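# Put heat sink on its sheet in orange crate

## Task

Transfer both the finned metal heat sink and the thin slip sheet it rests on into the empty orange crate. The sheet must lie flat on the crate's floor with the heat sink standing on top of it, fins pointing up. The heat sink is too broad for grip50. Afterwards, release everything, return every tool you used to the stand slot it came from, and bring the arm well away from the tools.

## Robot and tools

Robot: one 7-joint arm on a base (possibly on a block or post, which counts as arm). Its end carries a tool changer that can lock onto three tools kept in a stand: grip50 (two-finger gripper, 50 mm max opening), grip85 (two-finger, 85 mm) and cup (suction). A locked tool is part of the arm. Joint ranges in rad: waist ±2.792, shoulder ±2.269, upper arm roll ±2.967, elbow -1.867..2.688, forearm roll ±2.967, wrist pitch -1.396..4.538, wrist roll ±2.967.

Frame: scene frame, origin on the table top under the base, +z up, +y to the left when facing +x. end_effector_position (m) and end_effector_quat_wxyz (w first) always describe the center of the changer's flat face, tool or not. The face's z axis points out from the arm. Tool offsets in mm along face x,y,z: grip50 grip point (0, -25, 180); grip85 grip point (0, 0, 173) closed, 13 mm closer when fully open; cup rim center (0, 0, 175). Both grippers close along face x. Printed position may be slightly off at long reach.

Row format (15 numbers, one arm): x, y, z, qw, qx, qy, qz as an absolute pose of the changer face in the scene frame (m, unit quaternion), then tool/lock, grip50_position, grip50_force_limit, grip50_speed, grip85_position, grip85_force_limit, grip85_speed, cup_suction, each in [-1, 1]. Repeat the quaternion in every row to hold orientation. A target more than 0.6 m from the last reported position along any face axis is refused. Each control step the commanded pose is clipped to 70 mm and 16 degrees from the measured one.

Tool numbers: lock >0 locks, <0 unlocks, 0 keeps the previous command (~1 s to act). Gripper position +1 = fully open; -1 = close until blocked (pads meet near -0.65 for grip50, -0.8 for grip85). Force limit -1..+1 maps to about 20 N up to 185 N (grip50) or 235 N (grip85). Speed -1..+1 maps to about 20..150 mm/s. cup_suction >0.01 is on, otherwise off and vented. Tool commands only work when tool_id names that tool and its readings show numbers.

execute_actions: {"actions": []} just reads state. {"actions": [{"rows": [[15 numbers],...], "steps": n}]} plays up to 15 rows, one per 1/30 s step, last row repeated to fill n (max 15, default 15). {"actions": [{"steps": n}]} waits up to 300 steps counted from the previous result. Optional "pictures": true/false. A refused call sends nothing.

move: target is one 15-number row (absolute pose plus tool numbers); speed 0.002..0.5 m/s (default 0.25), turning up to twice that in rad/s. Straight path of 0.5..10 s; it does not avoid obstacles and the arm may overshoot speed. Result adds a move: line, e.g. done, off_target, moving, held, fault, plus limits (paced = pose clipped, held = blocked steps) and distance to target. Faster moves and targets deep past contact hit harder.

wait: seconds 0..10, nothing new sent. zoom_image: camera cam_high, cam_low (504x504) or cam_wrist (616x616), region [x0,y0,x1,y1] in pixels, at most 504x504. finished_scene: scene number; ends and grades the scene, irreversible.

Result lines: state with pose and velocities; HELD marks steps the clearance check blocked; 'pose unreachable' means it altered the command; Hand target shows the current drive goal. Also tool_id (grip50, grip85, cup, none), plate_near, locked, unlocked, in_stand, unlock_refused, object_status per gripper (0 moving, 1 blocked opening, 2 blocked closing = gripped, 3 at target or pads met, also possible on thin items), position_measured (grip50 opening ≈ (250 - counts)·0.202 mm; grip85 counts: 78≈60 mm, 130≈40 mm, 180≈20 mm, 230 closed; ~3 fully open), cup_suction_measured (1 ≈ full vacuum) and cup_part_present (1 above 0.50, back to 0 below 0.45).

Tool pickup: bring the face flush to the plate within ~1 mm and ~1 degree, face -y toward the fork's open side. When plate_near = 1, send lock +1 and wait for locked = 1. The tool then boots (readings n/a); a gripper cycles closed then fully open. Removing: raise 10..30 mm (about 20), slide at least 110 mm toward face -y out of the fork, then lift. Returning: reverse that path; when in_stand = 1 keep still, send lock -1, wait for unlocked = 1. Unlocking elsewhere is refused. Slots are 180 mm apart; fork arms sit 40..70 mm each side along face x, ends 45 mm toward the open side, tops 18 mm below the plate face. Changer is 63 mm wide; contact block sticks out 46 mm on -y, lock motor 58 mm on +y.

Gripping: hold position at -1 and confirm object_status 2. With force_limit -1 fingers never re-close and status stays 2 even if the part is lost. New force or speed only takes effect with a changed position (step ≥ 0.01). Cup: seal the whole rim on a smooth flat area away from edges; the part is pulled up to 12 mm inward; release by setting it down and turning suction off, then rise 15 mm. Unlocking the cup vents it.

Avoid: contact torque above joint limits (109, 109, 56.9, 56.9, 34.7, 34.7, 34.7 N m, held weight included) or 200 N external force, which freezes the arm 10 s; motor overheating (warning at 65 °C, braking at 80 °C) from holding loads long; drops, slams, fast heavy or off-center carries, and anything leaving the table. Loose objects may get an occasional small push.

Each tool is called after "Call:" as name([rows], argument=value, ...), one row to a line, values as JSON.

## Session

Call:
execute_actions(actions=[])

Scene clock: 0.00 s of 12600.00 s.
end_effector_position=(+0.4429, +0.0095, +0.3910) locked=0 unlocked=1 plate_near=0 in_stand=0 unlock_refused=0 tool_id=none grip50_position_measured=n/a grip50_object_status=n/a grip85_position_measured=n/a grip85_object_status=n/a cup_suction_measured=n/a cup_part_present=n/a end_effector_quat_wxyz=(-0.003, +1.000, +0.009, -0.001) end_effector_velocity=(-0.000, -0.000, -0.000) end_effector_angular_velocity=(-0.000, +0.001, -0.001)
Joint positions: [ 0.213 -0.105  0.05   2.363 -0.006  0.906  0.269]
Joint velocities: [-0. -0.  0.  0.  0. -0.  0.]
Motor temperatures (°C, as the motors report them): [31 31 36 35 33 39 35]
Hand target: +0.443, +0.009, +0.391; -0.003, +1.000, +0.009, -0.001

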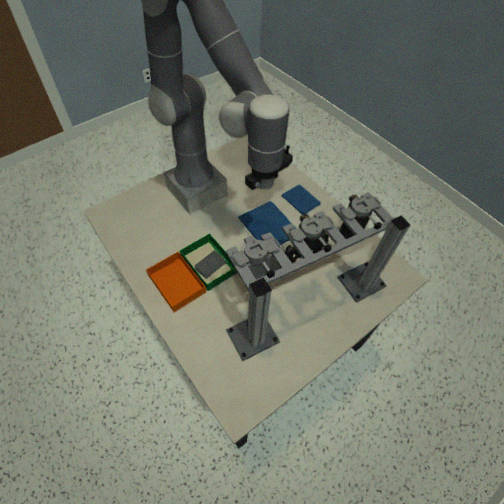

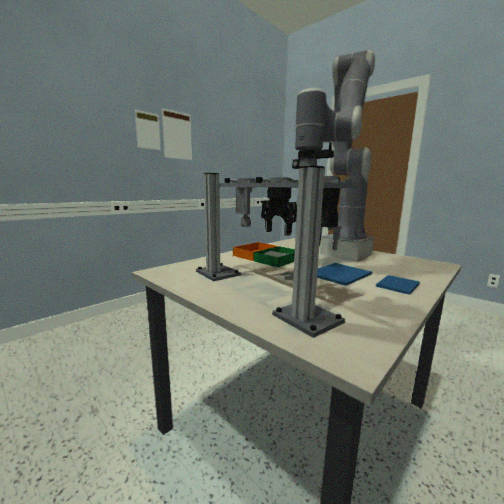

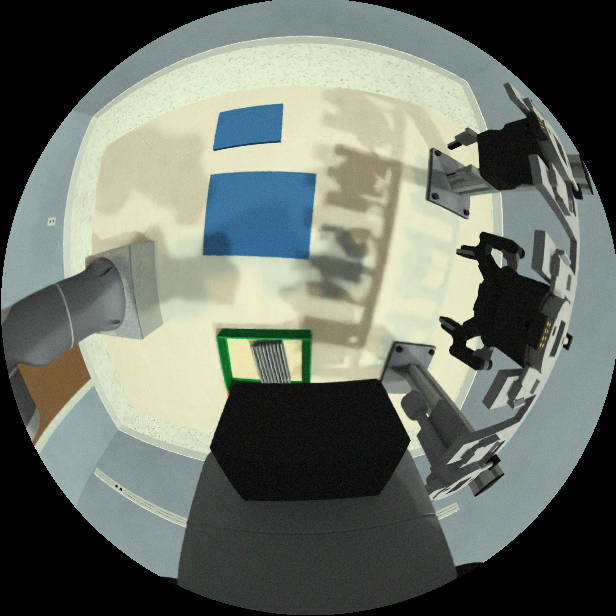

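Call:
move(target=[0.5,0,0.45,0,0.7071,0.7071,0,0,1,0,0,1,0,0,0])

Scene clock: 4.53 s of 12600.00 s.
end_effector_position=(+0.4998, +0.0001, +0.4504) locked=0 unlocked=1 plate_near=0 in_stand=0 unlock_refused=0 tool_id=none grip50_position_measured=n/a grip50_object_status=n/a grip85_position_measured=n/a grip85_object_status=n/a cup_suction_measured=n/a cup_part_present=n/a end_effector_quat_wxyz=(+0.000, +0.707, +0.707, +0.000) end_effector_velocity=(-0.000, -0.000, +0.000) end_effector_angular_velocity=(-0.000, -0.000, +0.000)
Joint positions: [ 0.123 -0.118  0.093  2.14  -0.021  0.695 -1.324]
Joint velocities: [-0.  0.  0.  0. -0. -0. -0.]
Motor temperatures (°C, as the motors report them): [31 31 36 35 33 39 35]
Hand target: +0.500, +0.000, +0.450; +0.000, +0.707, +0.707, -0.000
Off the commanded pose: 0.000 m, 0 deg.
move: done

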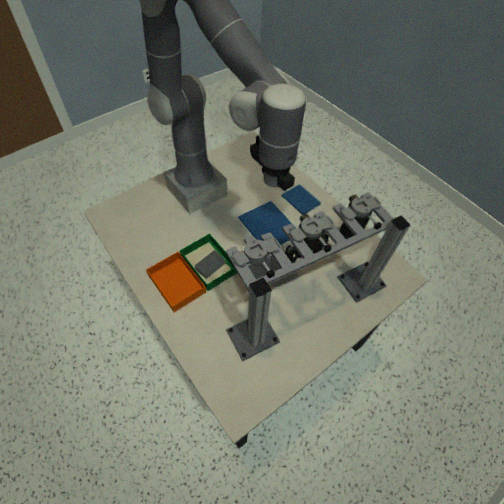

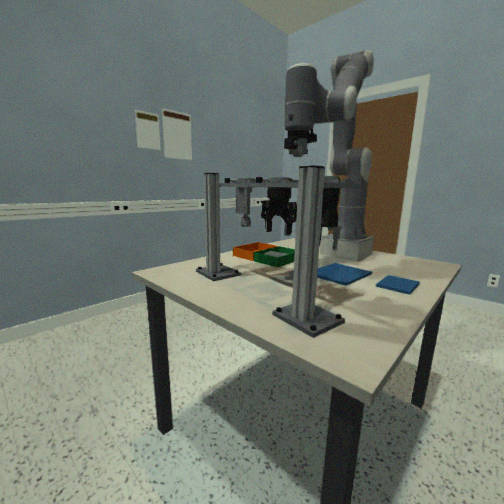

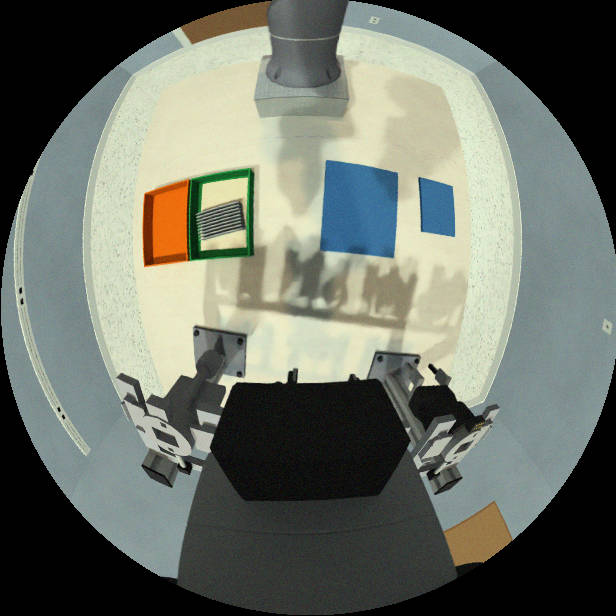

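Call:
move(target=[0.68,0,0.5,0,0.7071,0.7071,0,0,1,0,0,1,0,0,0])

Scene clock: 6.43 s of 12600.00 s.
end_effector_position=(+0.6798, +0.0003, +0.5006) locked=0 unlocked=1 plate_near=0 in_stand=0 unlock_refused=0 tool_id=none grip50_position_measured=n/a grip50_object_status=n/a grip85_position_measured=n/a grip85_object_status=n/a cup_suction_measured=n/a cup_part_present=n/a end_effector_quat_wxyz=(-0.000, +0.707, +0.707, +0.000) end_effector_velocity=(-0.000, -0.000, +0.001) end_effector_angular_velocity=(+0.000, -0.001, -0.001)
Joint positions: [ 0.139 -0.459  0.016  1.512 -0.012  0.409 -1.394]
Joint velocities: [-0.     0.001 -0.     0.     0.    -0.     0.   ]
Motor temperatures (°C, as the motors report them): [31 31 36 35 33 39 35]
Hand target: +0.680, +0.000, +0.501; -0.000, +0.707, +0.707, +0.000
Off the commanded pose: 0.001 m, 0 deg.
move: done

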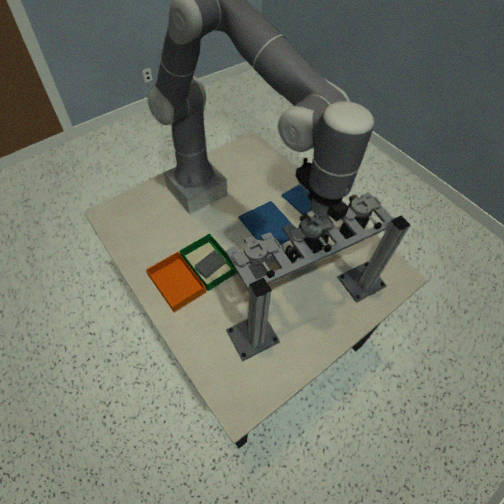

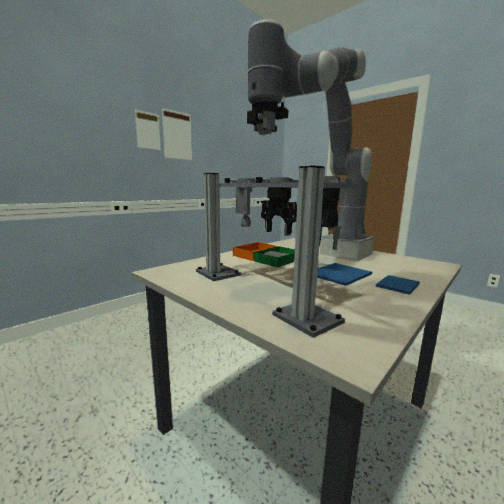

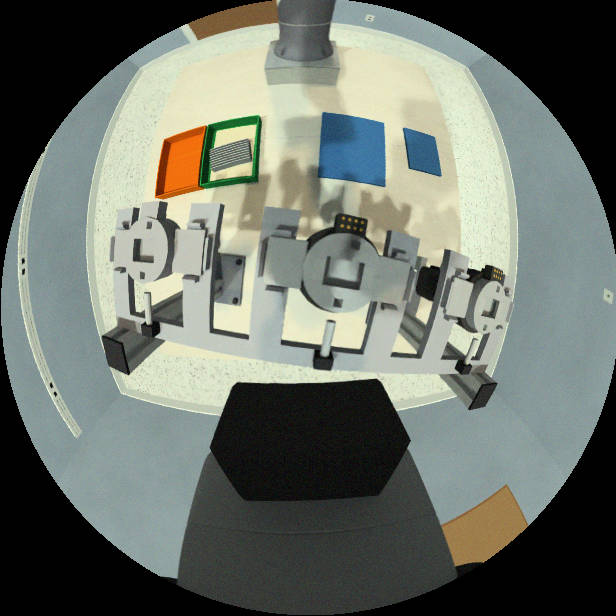

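Call:
move(target=[0.70,0.02,0.46,0,0.7071,0.7071,0,0,1,0,0,1,0,0,0])

Call:
zoom_image(camera="cam_low", region=[190,80,370,260])

Scene clock: 9.17 s of 12600.00 s.
end_effector_position=(+0.7000, +0.0202, +0.4599) locked=0 unlocked=1 plate_near=0 in_stand=0 unlock_refused=0 tool_id=none grip50_position_measured=n/a grip50_object_status=n/a grip85_position_measured=n/a grip85_object_status=n/a cup_suction_measured=n/a cup_part_present=n/a end_effector_quat_wxyz=(-0.000, +0.707, +0.707, +0.000) end_effector_velocity=(-0.000, +0.000, -0.000) end_effector_angular_velocity=(-0.000, +0.001, -0.001)
Joint positions: [ 0.163 -0.548  0.016  1.485 -0.014  0.47  -1.369]
Joint velocities: [ 0.    -0.     0.     0.    -0.    -0.001  0.001]
Motor temperatures (°C, as the motors report them): [31 31 36 35 33 39 35]
Hand target: +0.700, +0.020, +0.460; -0.000, +0.707, +0.707, +0.000
Off the commanded pose: 0.000 m, 0 deg.
move: done

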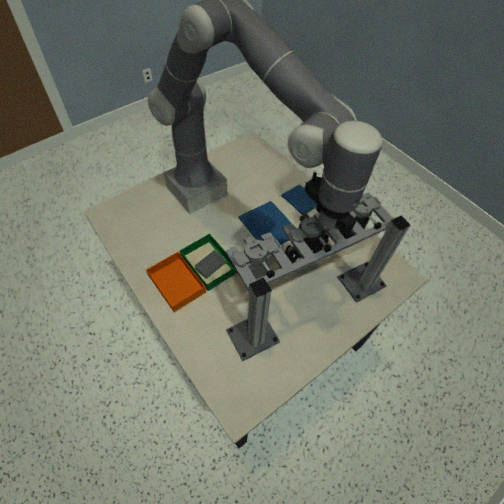

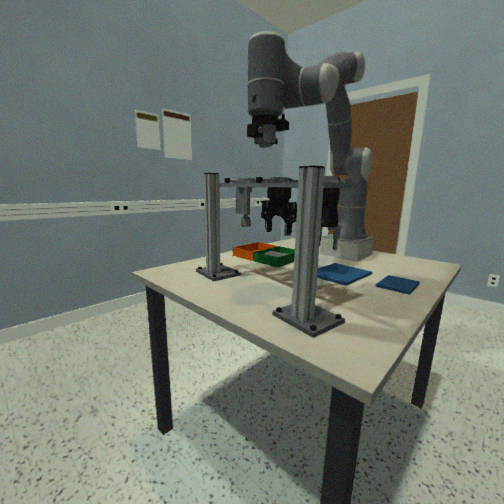

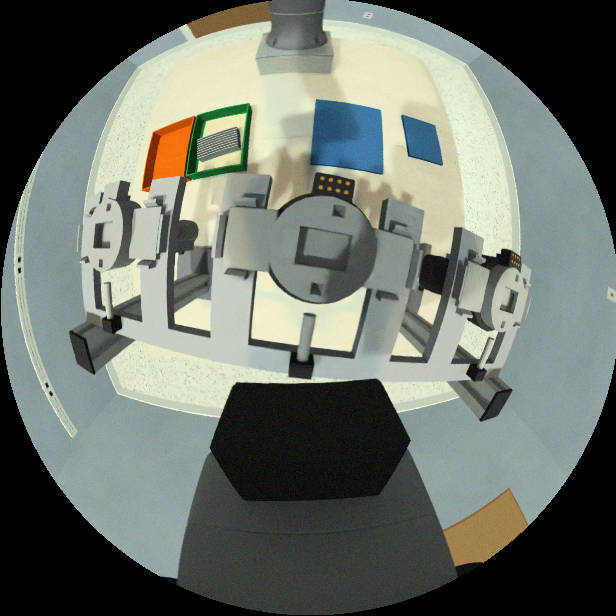

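Region (190, 80, 370, 260) of cam_low's 504x504 image, scaled by 2.800, with more detail than that image has.

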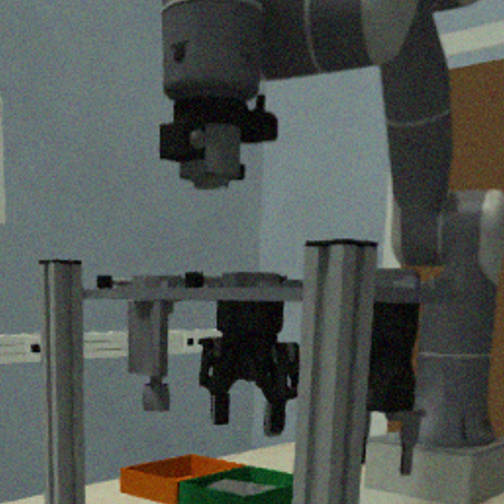

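Call:
move(target=[0.70,0.022,0.44,0,0.749,0.6626,0,0,1,0,0,1,0,0,0])

Scene clock: 11.77 s of 12600.00 s.
end_effector_position=(+0.7000, +0.0221, +0.4398) locked=0 unlocked=1 plate_near=0 in_stand=0 unlock_refused=0 tool_id=none grip50_position_measured=n/a grip50_object_status=n/a grip85_position_measured=n/a grip85_object_status=n/a cup_suction_measured=n/a cup_part_present=n/a end_effector_quat_wxyz=(-0.000, +0.749, +0.663, -0.000) end_effector_velocity=(+0.000, -0.000, -0.000) end_effector_angular_velocity=(+0.000, -0.000, +0.000)
Joint positions: [ 0.181 -0.569 -0.005  1.507 -0.002  0.513 -1.251]
Joint velocities: [-0. -0. -0.  0.  0.  0. -0.]
Motor temperatures (°C, as the motors report them): [31 31 36 35 33 39 35]
Hand target: +0.700, +0.022, +0.440; -0.000, +0.749, +0.663, +0.000
Off the commanded pose: 0.000 m, 0 deg.
move: done

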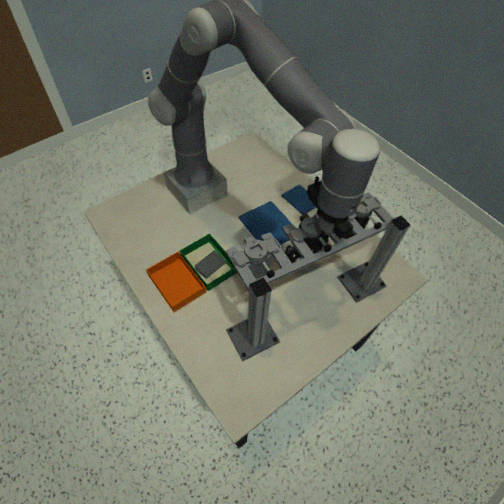

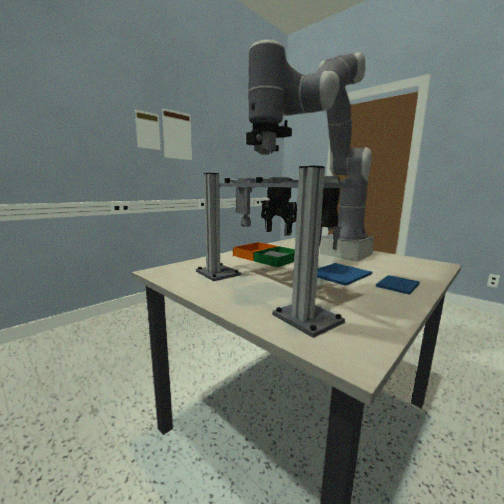

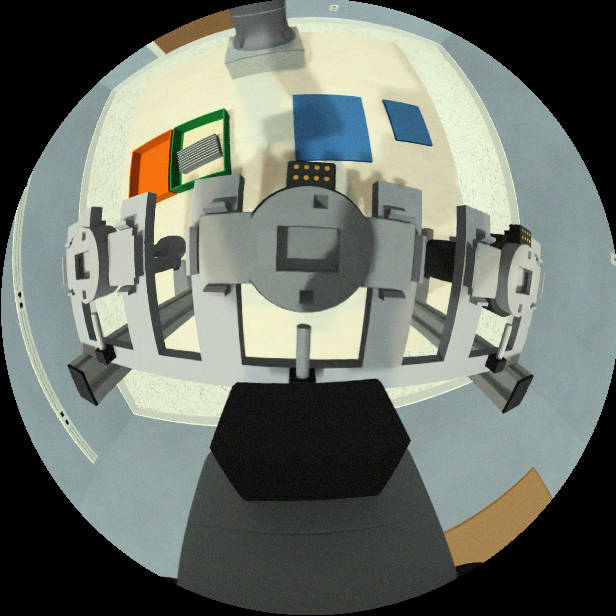

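Call:
zoom_image(camera="cam_wrist", region=[168,150,448,400])

Region (168, 150, 448, 400) of cam_wrist's 616x616 image, scaled by 1.800, with more detail than that image has; it fills the top 450 rows of this view, and the rest is white.

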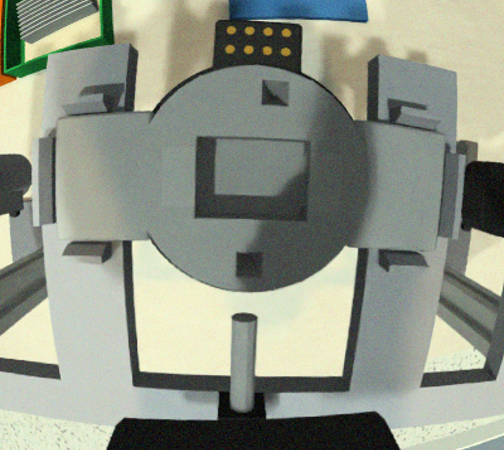

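Call:
move(target=[0.70,0.022,0.44,0,0.7604,0.6494,0,0,1,0,0,1,0,0,0])

Call:
zoom_image(camera="cam_wrist", region=[168,150,448,400])

Scene clock: 13.33 s of 12600.00 s.
end_effector_position=(+0.7001, +0.0221, +0.4400) locked=0 unlocked=1 plate_near=0 in_stand=0 unlock_refused=0 tool_id=none grip50_position_measured=n/a grip50_object_status=n/a grip85_position_measured=n/a grip85_object_status=n/a cup_suction_measured=n/a cup_part_present=n/a end_effector_quat_wxyz=(+0.000, +0.760, +0.649, +0.000) end_effector_velocity=(-0.000, +0.000, +0.000) end_effector_angular_velocity=(-0.000, -0.000, +0.000)
Joint positions: [ 0.185 -0.568 -0.009  1.507  0.     0.513 -1.218]
Joint velocities: [-0.  0.  0.  0. -0.  0.  0.]
Motor temperatures (°C, as the motors report them): [31 31 36 35 33 39 35]
Hand target: +0.700, +0.022, +0.440; -0.000, +0.760, +0.649, +0.000
Off the commanded pose: 0.000 m, 0 deg.
move: done

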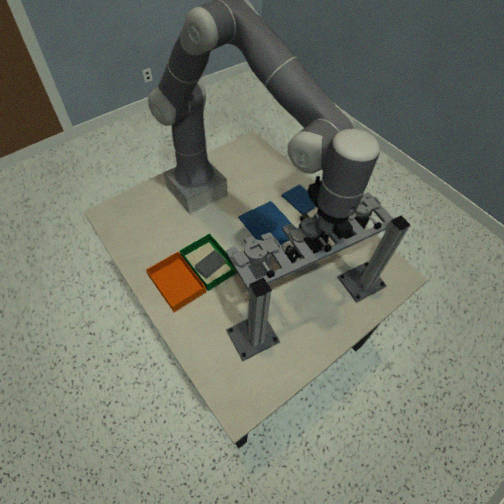

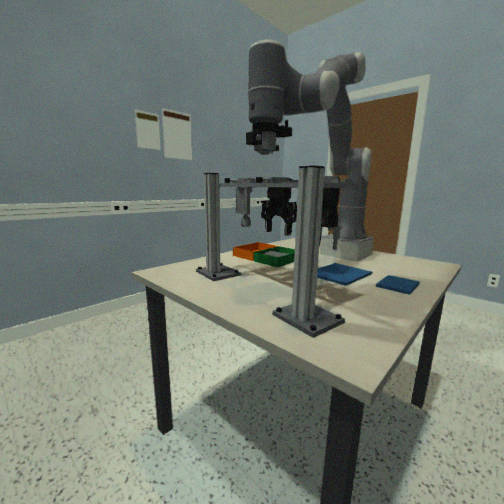

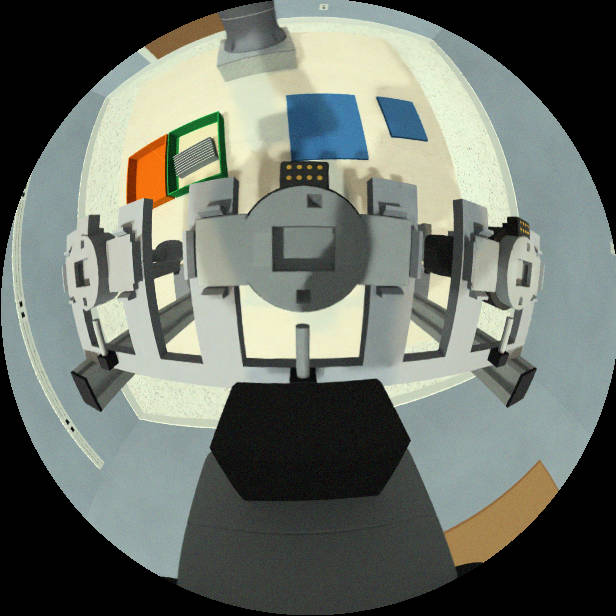

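Region (168, 150, 448, 400) of cam_wrist's 616x616 image, scaled by 1.800, with more detail than that image has; it fills the top 450 rows of this view, and the rest is white.

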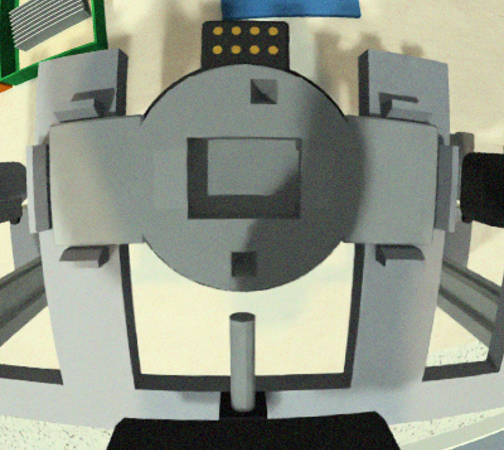

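Call:
move(target=[0.698,0.0223,0.40,0,0.7604,0.6494,0,0,1,0,0,1,0,0,0], speed=0.1)

Scene clock: 14.77 s of 12600.00 s.
end_effector_position=(+0.6981, +0.0224, +0.3998) locked=0 unlocked=1 plate_near=0 in_stand=0 unlock_refused=0 tool_id=none grip50_position_measured=n/a grip50_object_status=n/a grip85_position_measured=n/a grip85_object_status=n/a cup_suction_measured=n/a cup_part_present=n/a end_effector_quat_wxyz=(-0.000, +0.760, +0.649, -0.000) end_effector_velocity=(+0.000, +0.000, -0.000) end_effector_angular_velocity=(-0.000, -0.000, +0.001)
Joint positions: [ 0.186 -0.614 -0.011  1.548  0.002  0.599 -1.218]
Joint velocities: [ 0. -0. -0. -0. -0.  0. -0.]
Motor temperatures (°C, as the motors report them): [31 31 36 35 33 39 35]
Hand target: +0.698, +0.022, +0.400; -0.000, +0.760, +0.649, +0.000
Off the commanded pose: 0.000 m, 0 deg.
move: done

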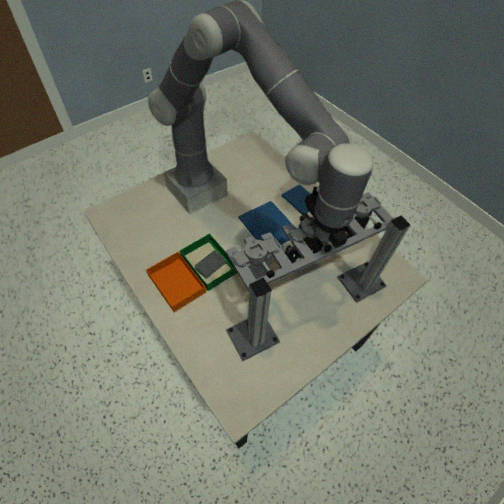

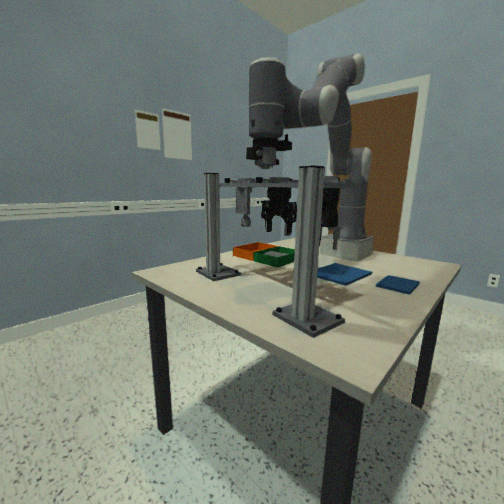

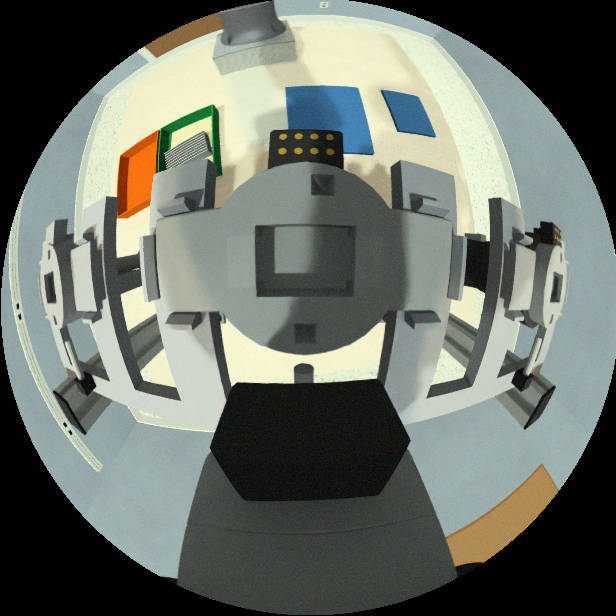

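Call:
move(target=[0.5933,0.0389,0.40,0,-0.6494,0.7604,0,0,1,0,0,1,0,0,0], speed=0.5)

Scene clock: 20.07 s of 12600.00 s.
end_effector_position=(+0.5933, +0.0389, +0.3989) locked=0 unlocked=1 plate_near=0 in_stand=0 unlock_refused=0 tool_id=none grip50_position_measured=n/a grip50_object_status=n/a grip85_position_measured=n/a grip85_object_status=n/a cup_suction_measured=n/a cup_part_present=n/a end_effector_quat_wxyz=(-0.000, -0.650, +0.760, +0.001) end_effector_velocity=(+0.000, +0.000, +0.000) end_effector_angular_velocity=(+0.000, -0.001, +0.000)
Joint positions: [ 0.744 -0.416 -0.571  1.929  0.284  0.701  1.775]
Joint velocities: [ 0.     0.     0.     0.     0.     0.001 -0.   ]
Motor temperatures (°C, as the motors report them): [31 31 36 35 33 39 35]
Hand target: +0.593, +0.039, +0.399; -0.000, -0.650, +0.760, +0.000
Off the commanded pose: 0.001 m, 0 deg.
move: done

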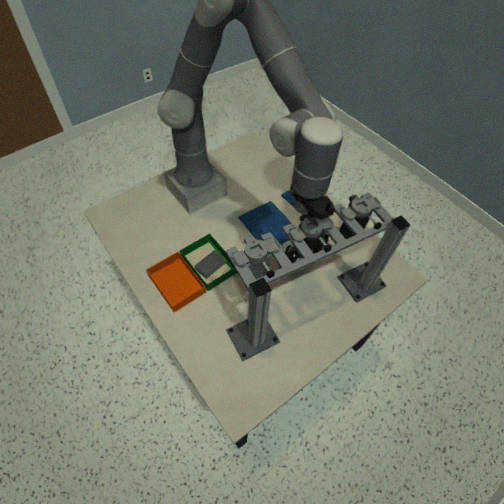

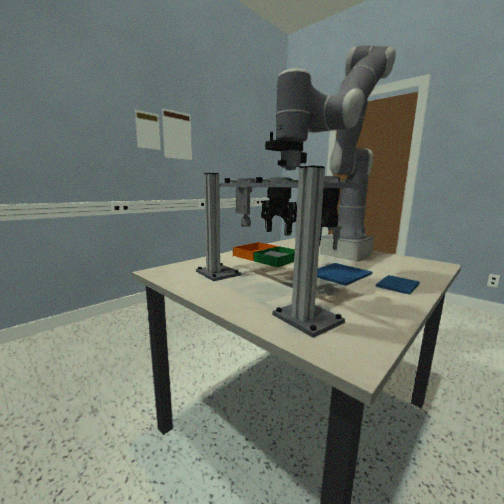

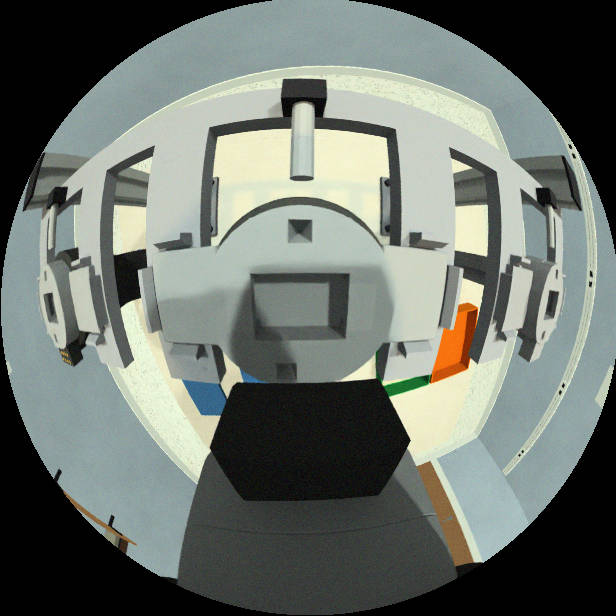

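Call:
move(target=[0.5736,0.0421,0.40,0,-0.6494,0.7604,0,0,1,0,0,1,0,0,0])

Call:
zoom_image(camera="cam_wrist", region=[188,140,428,380])

Scene clock: 21.57 s of 12600.00 s.
end_effector_position=(+0.5735, +0.0421, +0.3999) locked=0 unlocked=1 plate_near=0 in_stand=0 unlock_refused=0 tool_id=none grip50_position_measured=n/a grip50_object_status=n/a grip85_position_measured=n/a grip85_object_status=n/a cup_suction_measured=n/a cup_part_present=n/a end_effector_quat_wxyz=(+0.000, -0.649, +0.760, +0.000) end_effector_velocity=(+0.000, -0.000, +0.000) end_effector_angular_velocity=(+0.000, -0.000, -0.000)
Joint positions: [ 0.776 -0.367 -0.578  1.998  0.26   0.73   1.802]
Joint velocities: [-0.  0.  0. -0.  0. -0.  0.]
Motor temperatures (°C, as the motors report them): [31 31 36 35 33 39 35]
Hand target: +0.574, +0.042, +0.400; -0.000, -0.649, +0.760, +0.000
Off the commanded pose: 0.000 m, 0 deg.
move: done

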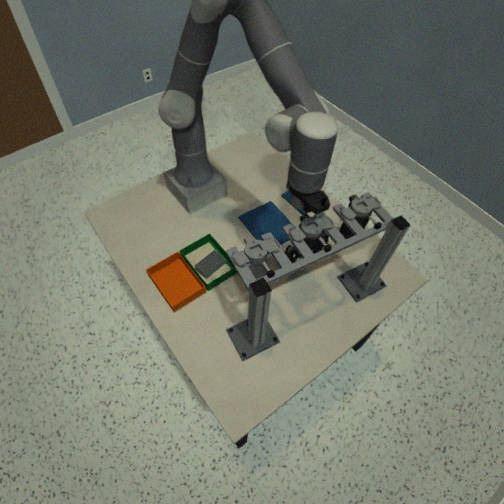

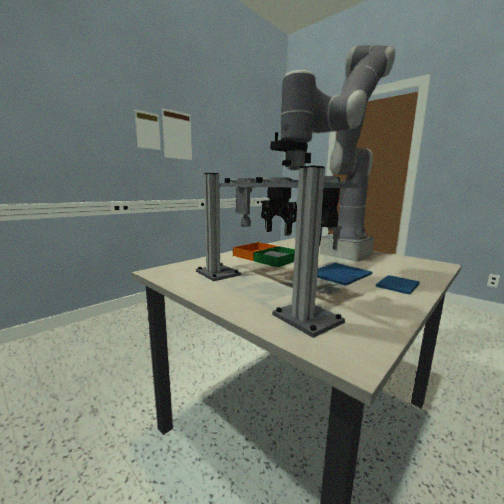

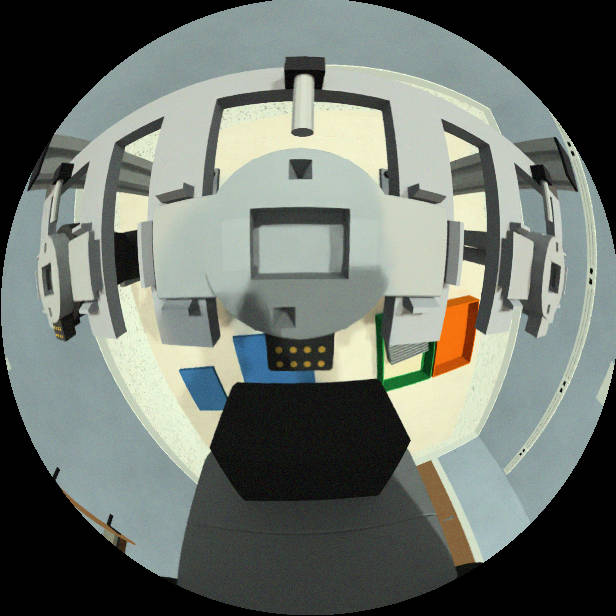

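Region (188, 140, 428, 380) of cam_wrist's 616x616 image, scaled by 2.100, with more detail than that image has.

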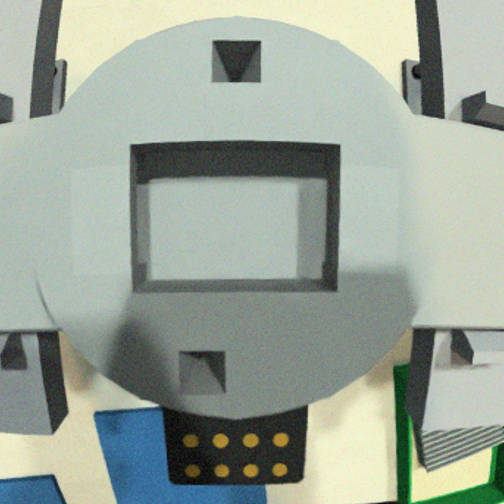

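Call:
move(target=[0.6386,0.0326,0.39,0,0.7604,0.6494,0,0,1,0,0,1,0,0,0], speed=0.5)

Call:
move(target=[0.6386,0.0326,0.345,0,0.7604,0.6494,0,0,1,0,0,1,0,0,0], speed=0.02)

Scene clock: 26.03 s of 12600.00 s.
end_effector_position=(+0.6387, +0.0326, +0.3909) locked=0 unlocked=1 plate_near=0 in_stand=0 unlock_refused=0 tool_id=none grip50_position_measured=n/a grip50_object_status=n/a grip85_position_measured=n/a grip85_object_status=n/a cup_suction_measured=n/a cup_part_present=n/a end_effector_quat_wxyz=(+0.001, +0.761, +0.649, +0.000) end_effector_velocity=(+0.000, +0.000, +0.000) end_effector_angular_velocity=(+0.000, -0.000, +0.000)
Joint positions: [ 0.237 -0.5   -0.028  1.771  0.01   0.709 -1.188]
Joint velocities: [ 0.  0. -0. -0. -0. -0.  0.]
Motor temperatures (°C, as the motors report them): [31 31 36 35 33 39 35]
Hand target: +0.639, +0.033, +0.391; +0.001, +0.761, +0.649, +0.000
Off the commanded pose: 0.001 m, 0 deg.
move: done

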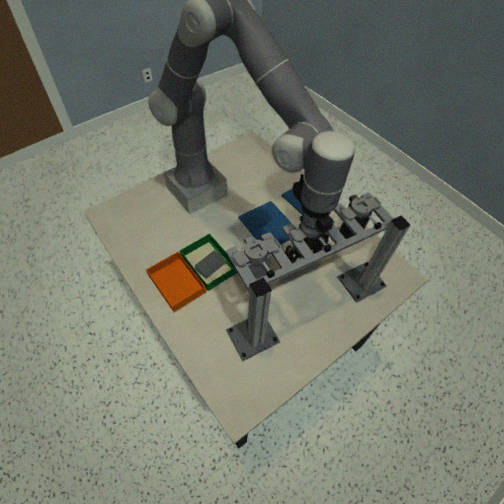

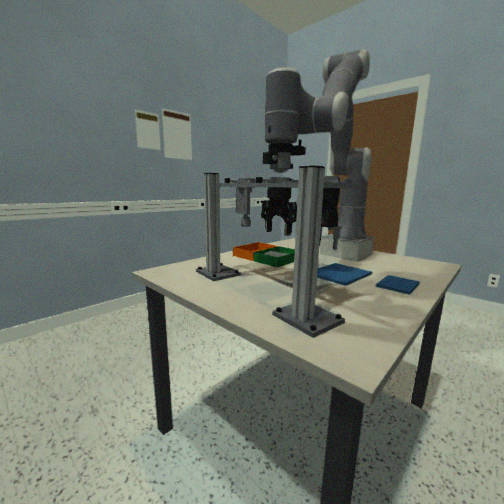

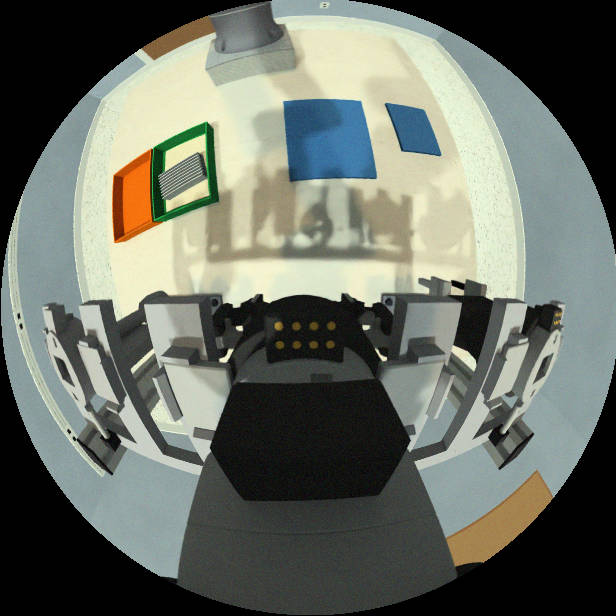

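Scene clock: 37.90 s of 12600.00 s.
end_effector_position=(+0.6397, +0.0328, +0.3642) locked=0 unlocked=1 plate_near=1 in_stand=1 unlock_refused=0 tool_id=none grip50_position_measured=n/a grip50_object_status=n/a grip85_position_measured=n/a grip85_object_status=n/a cup_suction_measured=n/a cup_part_present=n/a end_effector_quat_wxyz=(+0.002, +0.763, +0.647, +0.006) end_effector_velocity=(+0.000, +0.000, -0.000) end_effector_angular_velocity=(+0.000, -0.001, +0.000)
Joint positions: [ 0.236 -0.544 -0.028  1.787  0.016  0.78  -1.186]
Joint velocities: [ 0.    -0.    -0.    -0.    -0.     0.001 -0.   ]
Motor temperatures (°C, as the motors report them): [31 32 36 36 33 39 35]
Hand target: +0.640, +0.033, +0.363; +0.002, +0.762, +0.647, +0.005
Off the commanded pose: 0.019 m, 1 deg.
FORCE FAULT: contact force on the arm reached its limit, and the arm stopped for 10 seconds. The contact can be on any part of the arm, not only on its tool. The arm's remaining commands of this call were not run. The arm holds still and accepts commands again. Move the arm away from the contact; if what it grips holds it there, let go first. Pushing or pulling that hard again can fault the arm again.
move: fault

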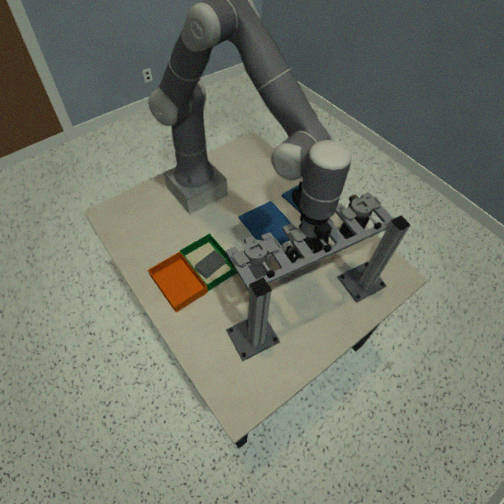

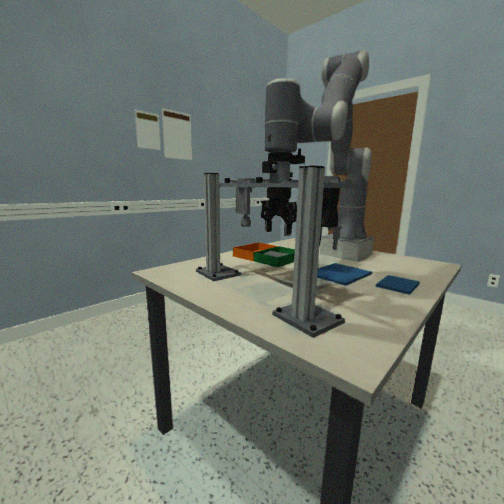

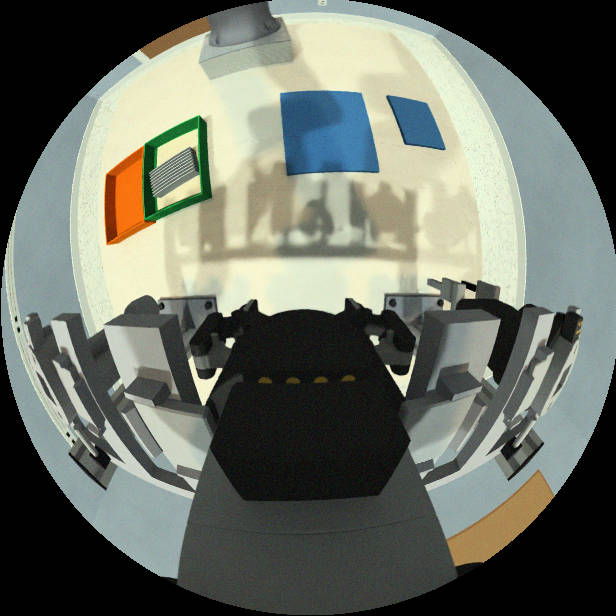

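Call:
move(target=[0.639,0.0327,0.3655,0,0.7604,0.6494,0,1,1,0,0,1,0,0,0], speed=0.01)

Call:
execute_actions([
  {"steps":30},
], pictures=false)

Scene clock: 39.23 s of 12600.00 s.
end_effector_position=(+0.6389, +0.0327, +0.3653) locked=1 unlocked=0 plate_near=1 in_stand=1 unlock_refused=0 tool_id=grip85 grip50_position_measured=n/a grip50_object_status=n/a grip85_position_measured=n/a grip85_object_status=n/a cup_suction_measured=n/a cup_part_present=n/a end_effector_quat_wxyz=(-0.000, +0.761, +0.649, -0.000) end_effector_velocity=(+0.000, -0.000, +0.001) end_effector_angular_velocity=(-0.000, -0.001, +0.001)
Joint positions: [ 0.237 -0.542 -0.028  1.783  0.013  0.762 -1.191]
Joint velocities: [-0.     0.001  0.    -0.    -0.001  0.    -0.   ]
Motor temperatures (°C, as the motors report them): [31 32 36 36 33 39 35]
Hand target: +0.639, +0.033, +0.365; +0.000, +0.760, +0.649, -0.000
Off the commanded pose: 0.000 m, 0 deg.
move: done

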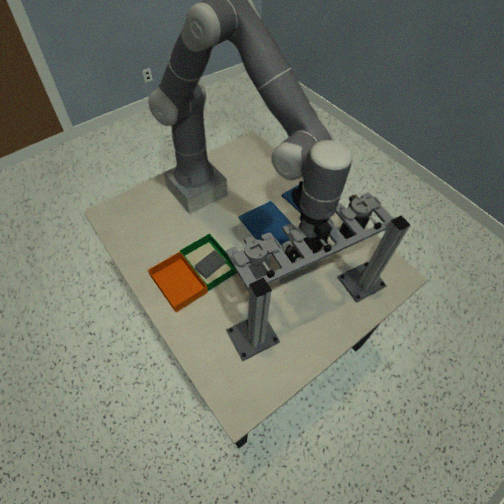

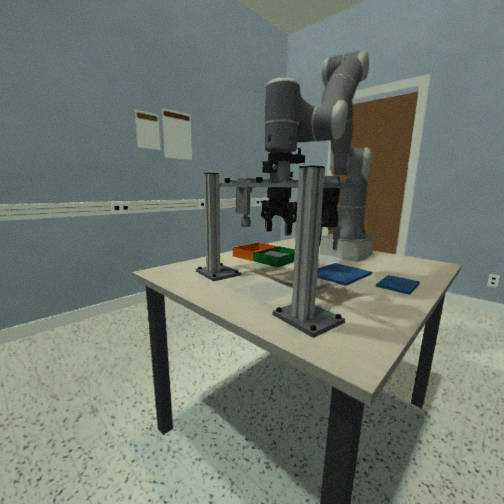

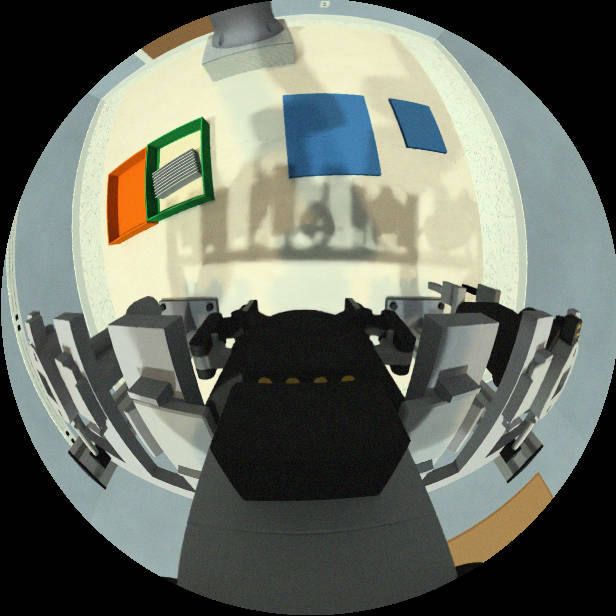

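Scene clock: 40.23 s of 12600.00 s.
end_effector_position=(+0.6389, +0.0327, +0.3653) locked=1 unlocked=0 plate_near=1 in_stand=1 unlock_refused=0 tool_id=grip85 grip50_position_measured=n/a grip50_object_status=n/a grip85_position_measured=n/a grip85_object_status=n/a cup_suction_measured=n/a cup_part_present=n/a end_effector_quat_wxyz=(-0.000, +0.760, +0.649, -0.000) end_effector_velocity=(-0.000, -0.000, -0.000) end_effector_angular_velocity=(-0.000, +0.001, +0.000)
Joint positions: [ 0.237 -0.542 -0.028  1.783  0.013  0.762 -1.191]
Joint velocities: [-0. -0. -0.  0. -0.  0. -0.]
Motor temperatures (°C, as the motors report them): [31 32 36 36 33 39 35]
Hand target: +0.639, +0.033, +0.365; +0.000, +0.760, +0.649, -0.000
Off the commanded pose: 0.000 m, 0 deg.
Steps of this call (steps 1 to 30: nothing new was sent). Readings (end_effector_position | what the end effector reports):
1: (+0.6389, +0.0327, +0.3653) | locked=1 unlocked=0 plate_near=1 in_stand=1 unlock_refused=0 tool_id=grip85 grip50_position_measured=n/a grip50_object_status=n/a grip85_position_measured=n/a grip85_object_status=n/a cup_suction_measured=n/a cup_part_present=n/a
2: (+0.6389, +0.0327, +0.3653) | locked=1 unlocked=0 plate_near=1 in_stand=1 unlock_refused=0 tool_id=grip85 grip50_position_measured=n/a grip50_object_status=n/a grip85_position_measured=n/a grip85_object_status=n/a cup_suction_measured=n/a cup_part_present=n/a
4: (+0.6389, +0.0327, +0.3653) | locked=1 unlocked=0 plate_near=1 in_stand=1 unlock_refused=0 tool_id=grip85 grip50_position_measured=n/a grip50_object_status=n/a grip85_position_measured=n/a grip85_object_status=n/a cup_suction_measured=n/a cup_part_present=n/a
8: (+0.6389, +0.0327, +0.3653) | locked=1 unlocked=0 plate_near=1 in_stand=1 unlock_refused=0 tool_id=grip85 grip50_position_measured=n/a grip50_object_status=n/a grip85_position_measured=n/a grip85_object_status=n/a cup_suction_measured=n/a cup_part_present=n/a
30: the state above

Call:
move(target=[0.639,0.0327,0.386,0,0.7604,0.6494,0,0,1,0,0,1,0,0,-1], speed=0.06)

Call:
move(target=[0.5105,0.053,0.386,0,0.7604,0.6494,0,0,1,0,0,1,0,0,-1], speed=0.15)

Scene clock: 41.67 s of 12600.00 s.
end_effector_position=(+0.6390, +0.0327, +0.3862) locked=1 unlocked=0 plate_near=1 in_stand=0 unlock_refused=0 tool_id=grip85 grip50_position_measured=n/a grip50_object_status=n/a grip85_position_measured=n/a grip85_object_status=n/a cup_suction_measured=n/a cup_part_present=n/a end_effector_quat_wxyz=(+0.000, +0.760, +0.649, +0.000) end_effector_velocity=(-0.000, -0.000, -0.000) end_effector_angular_velocity=(-0.000, +0.001, -0.001)
Joint positions: [ 0.237 -0.509 -0.028  1.772  0.011  0.718 -1.19 ]
Joint velocities: [-0. -0.  0. -0.  0. -0.  0.]
Motor temperatures (°C, as the motors report them): [31 32 36 36 33 39 35]
Hand target: +0.639, +0.033, +0.386; +0.000, +0.760, +0.649, -0.000
Off the commanded pose: 0.000 m, 0 deg.
move: done

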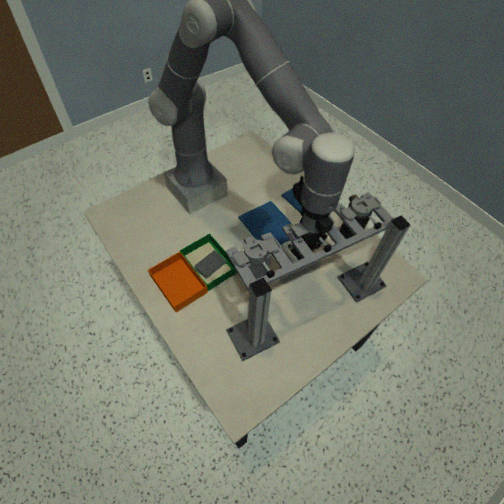

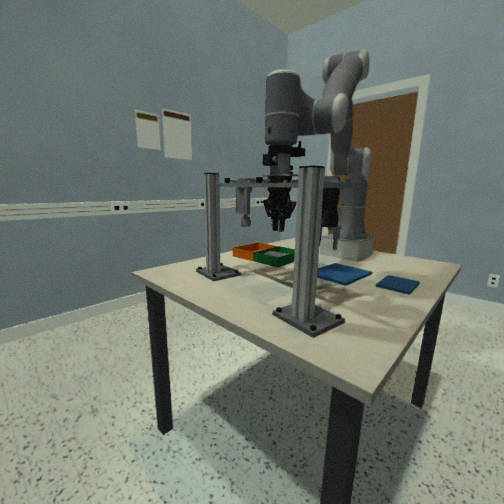

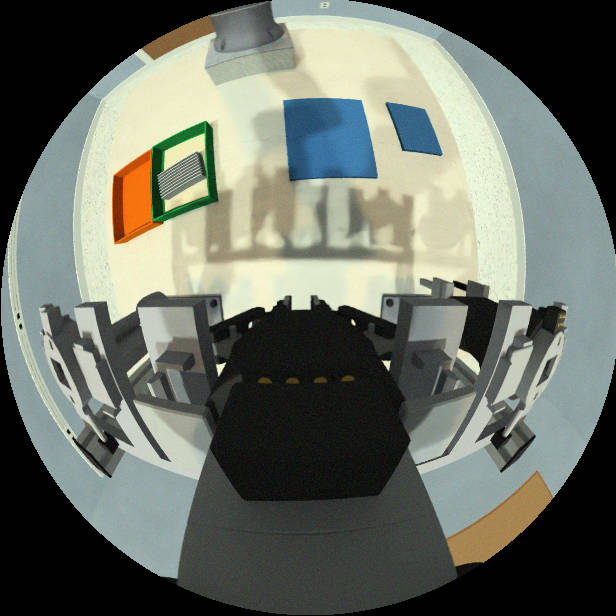

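Scene clock: 43.03 s of 12600.00 s.
end_effector_position=(+0.5104, +0.0528, +0.3856) locked=1 unlocked=0 plate_near=1 in_stand=0 unlock_refused=0 tool_id=grip85 grip50_position_measured=n/a grip50_object_status=n/a grip85_position_measured=3 grip85_object_status=3 cup_suction_measured=n/a cup_part_present=n/a end_effector_quat_wxyz=(-0.000, +0.760, +0.649, -0.000) end_effector_velocity=(-0.000, -0.000, -0.000) end_effector_angular_velocity=(-0.000, +0.001, +0.000)
Joint positions: [ 0.296 -0.261  0.014  2.174 -0.015  0.871 -1.074]
Joint velocities: [-0.     0.     0.     0.    -0.    -0.001 -0.   ]
Motor temperatures (°C, as the motors report them): [31 32 36 36 33 39 35]
Hand target: +0.510, +0.053, +0.386; -0.000, +0.760, +0.649, -0.000
Off the commanded pose: 0.000 m, 0 deg.
move: done

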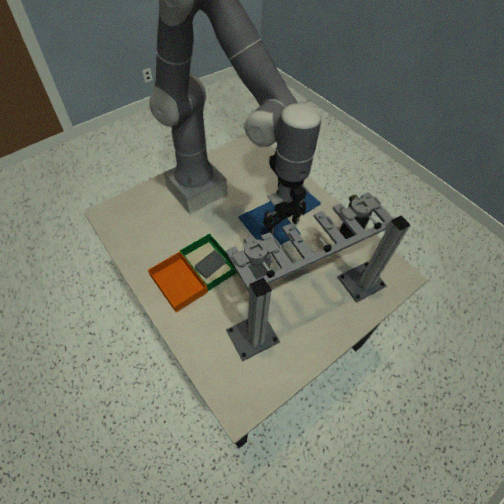

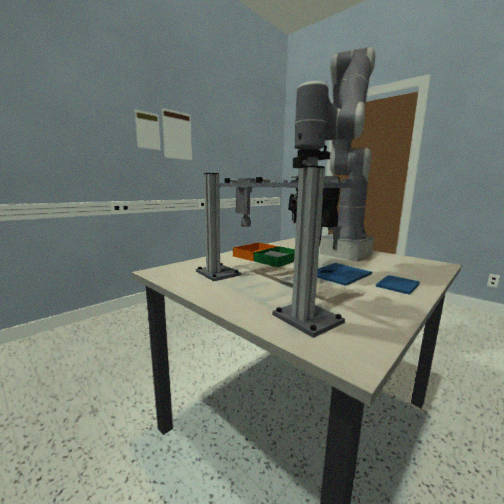

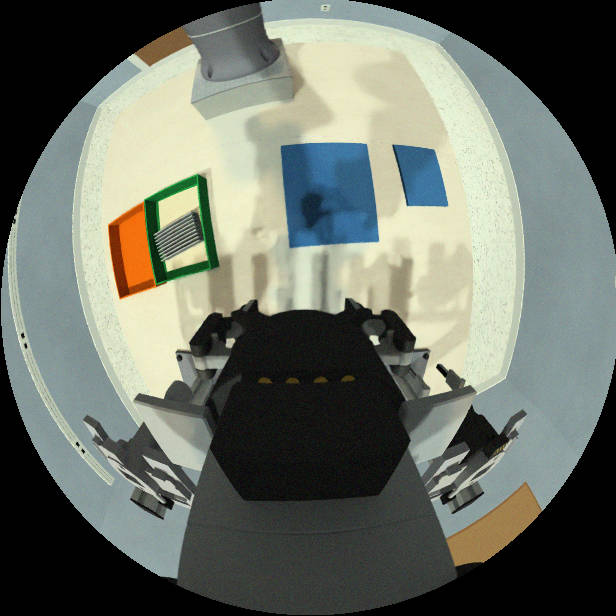

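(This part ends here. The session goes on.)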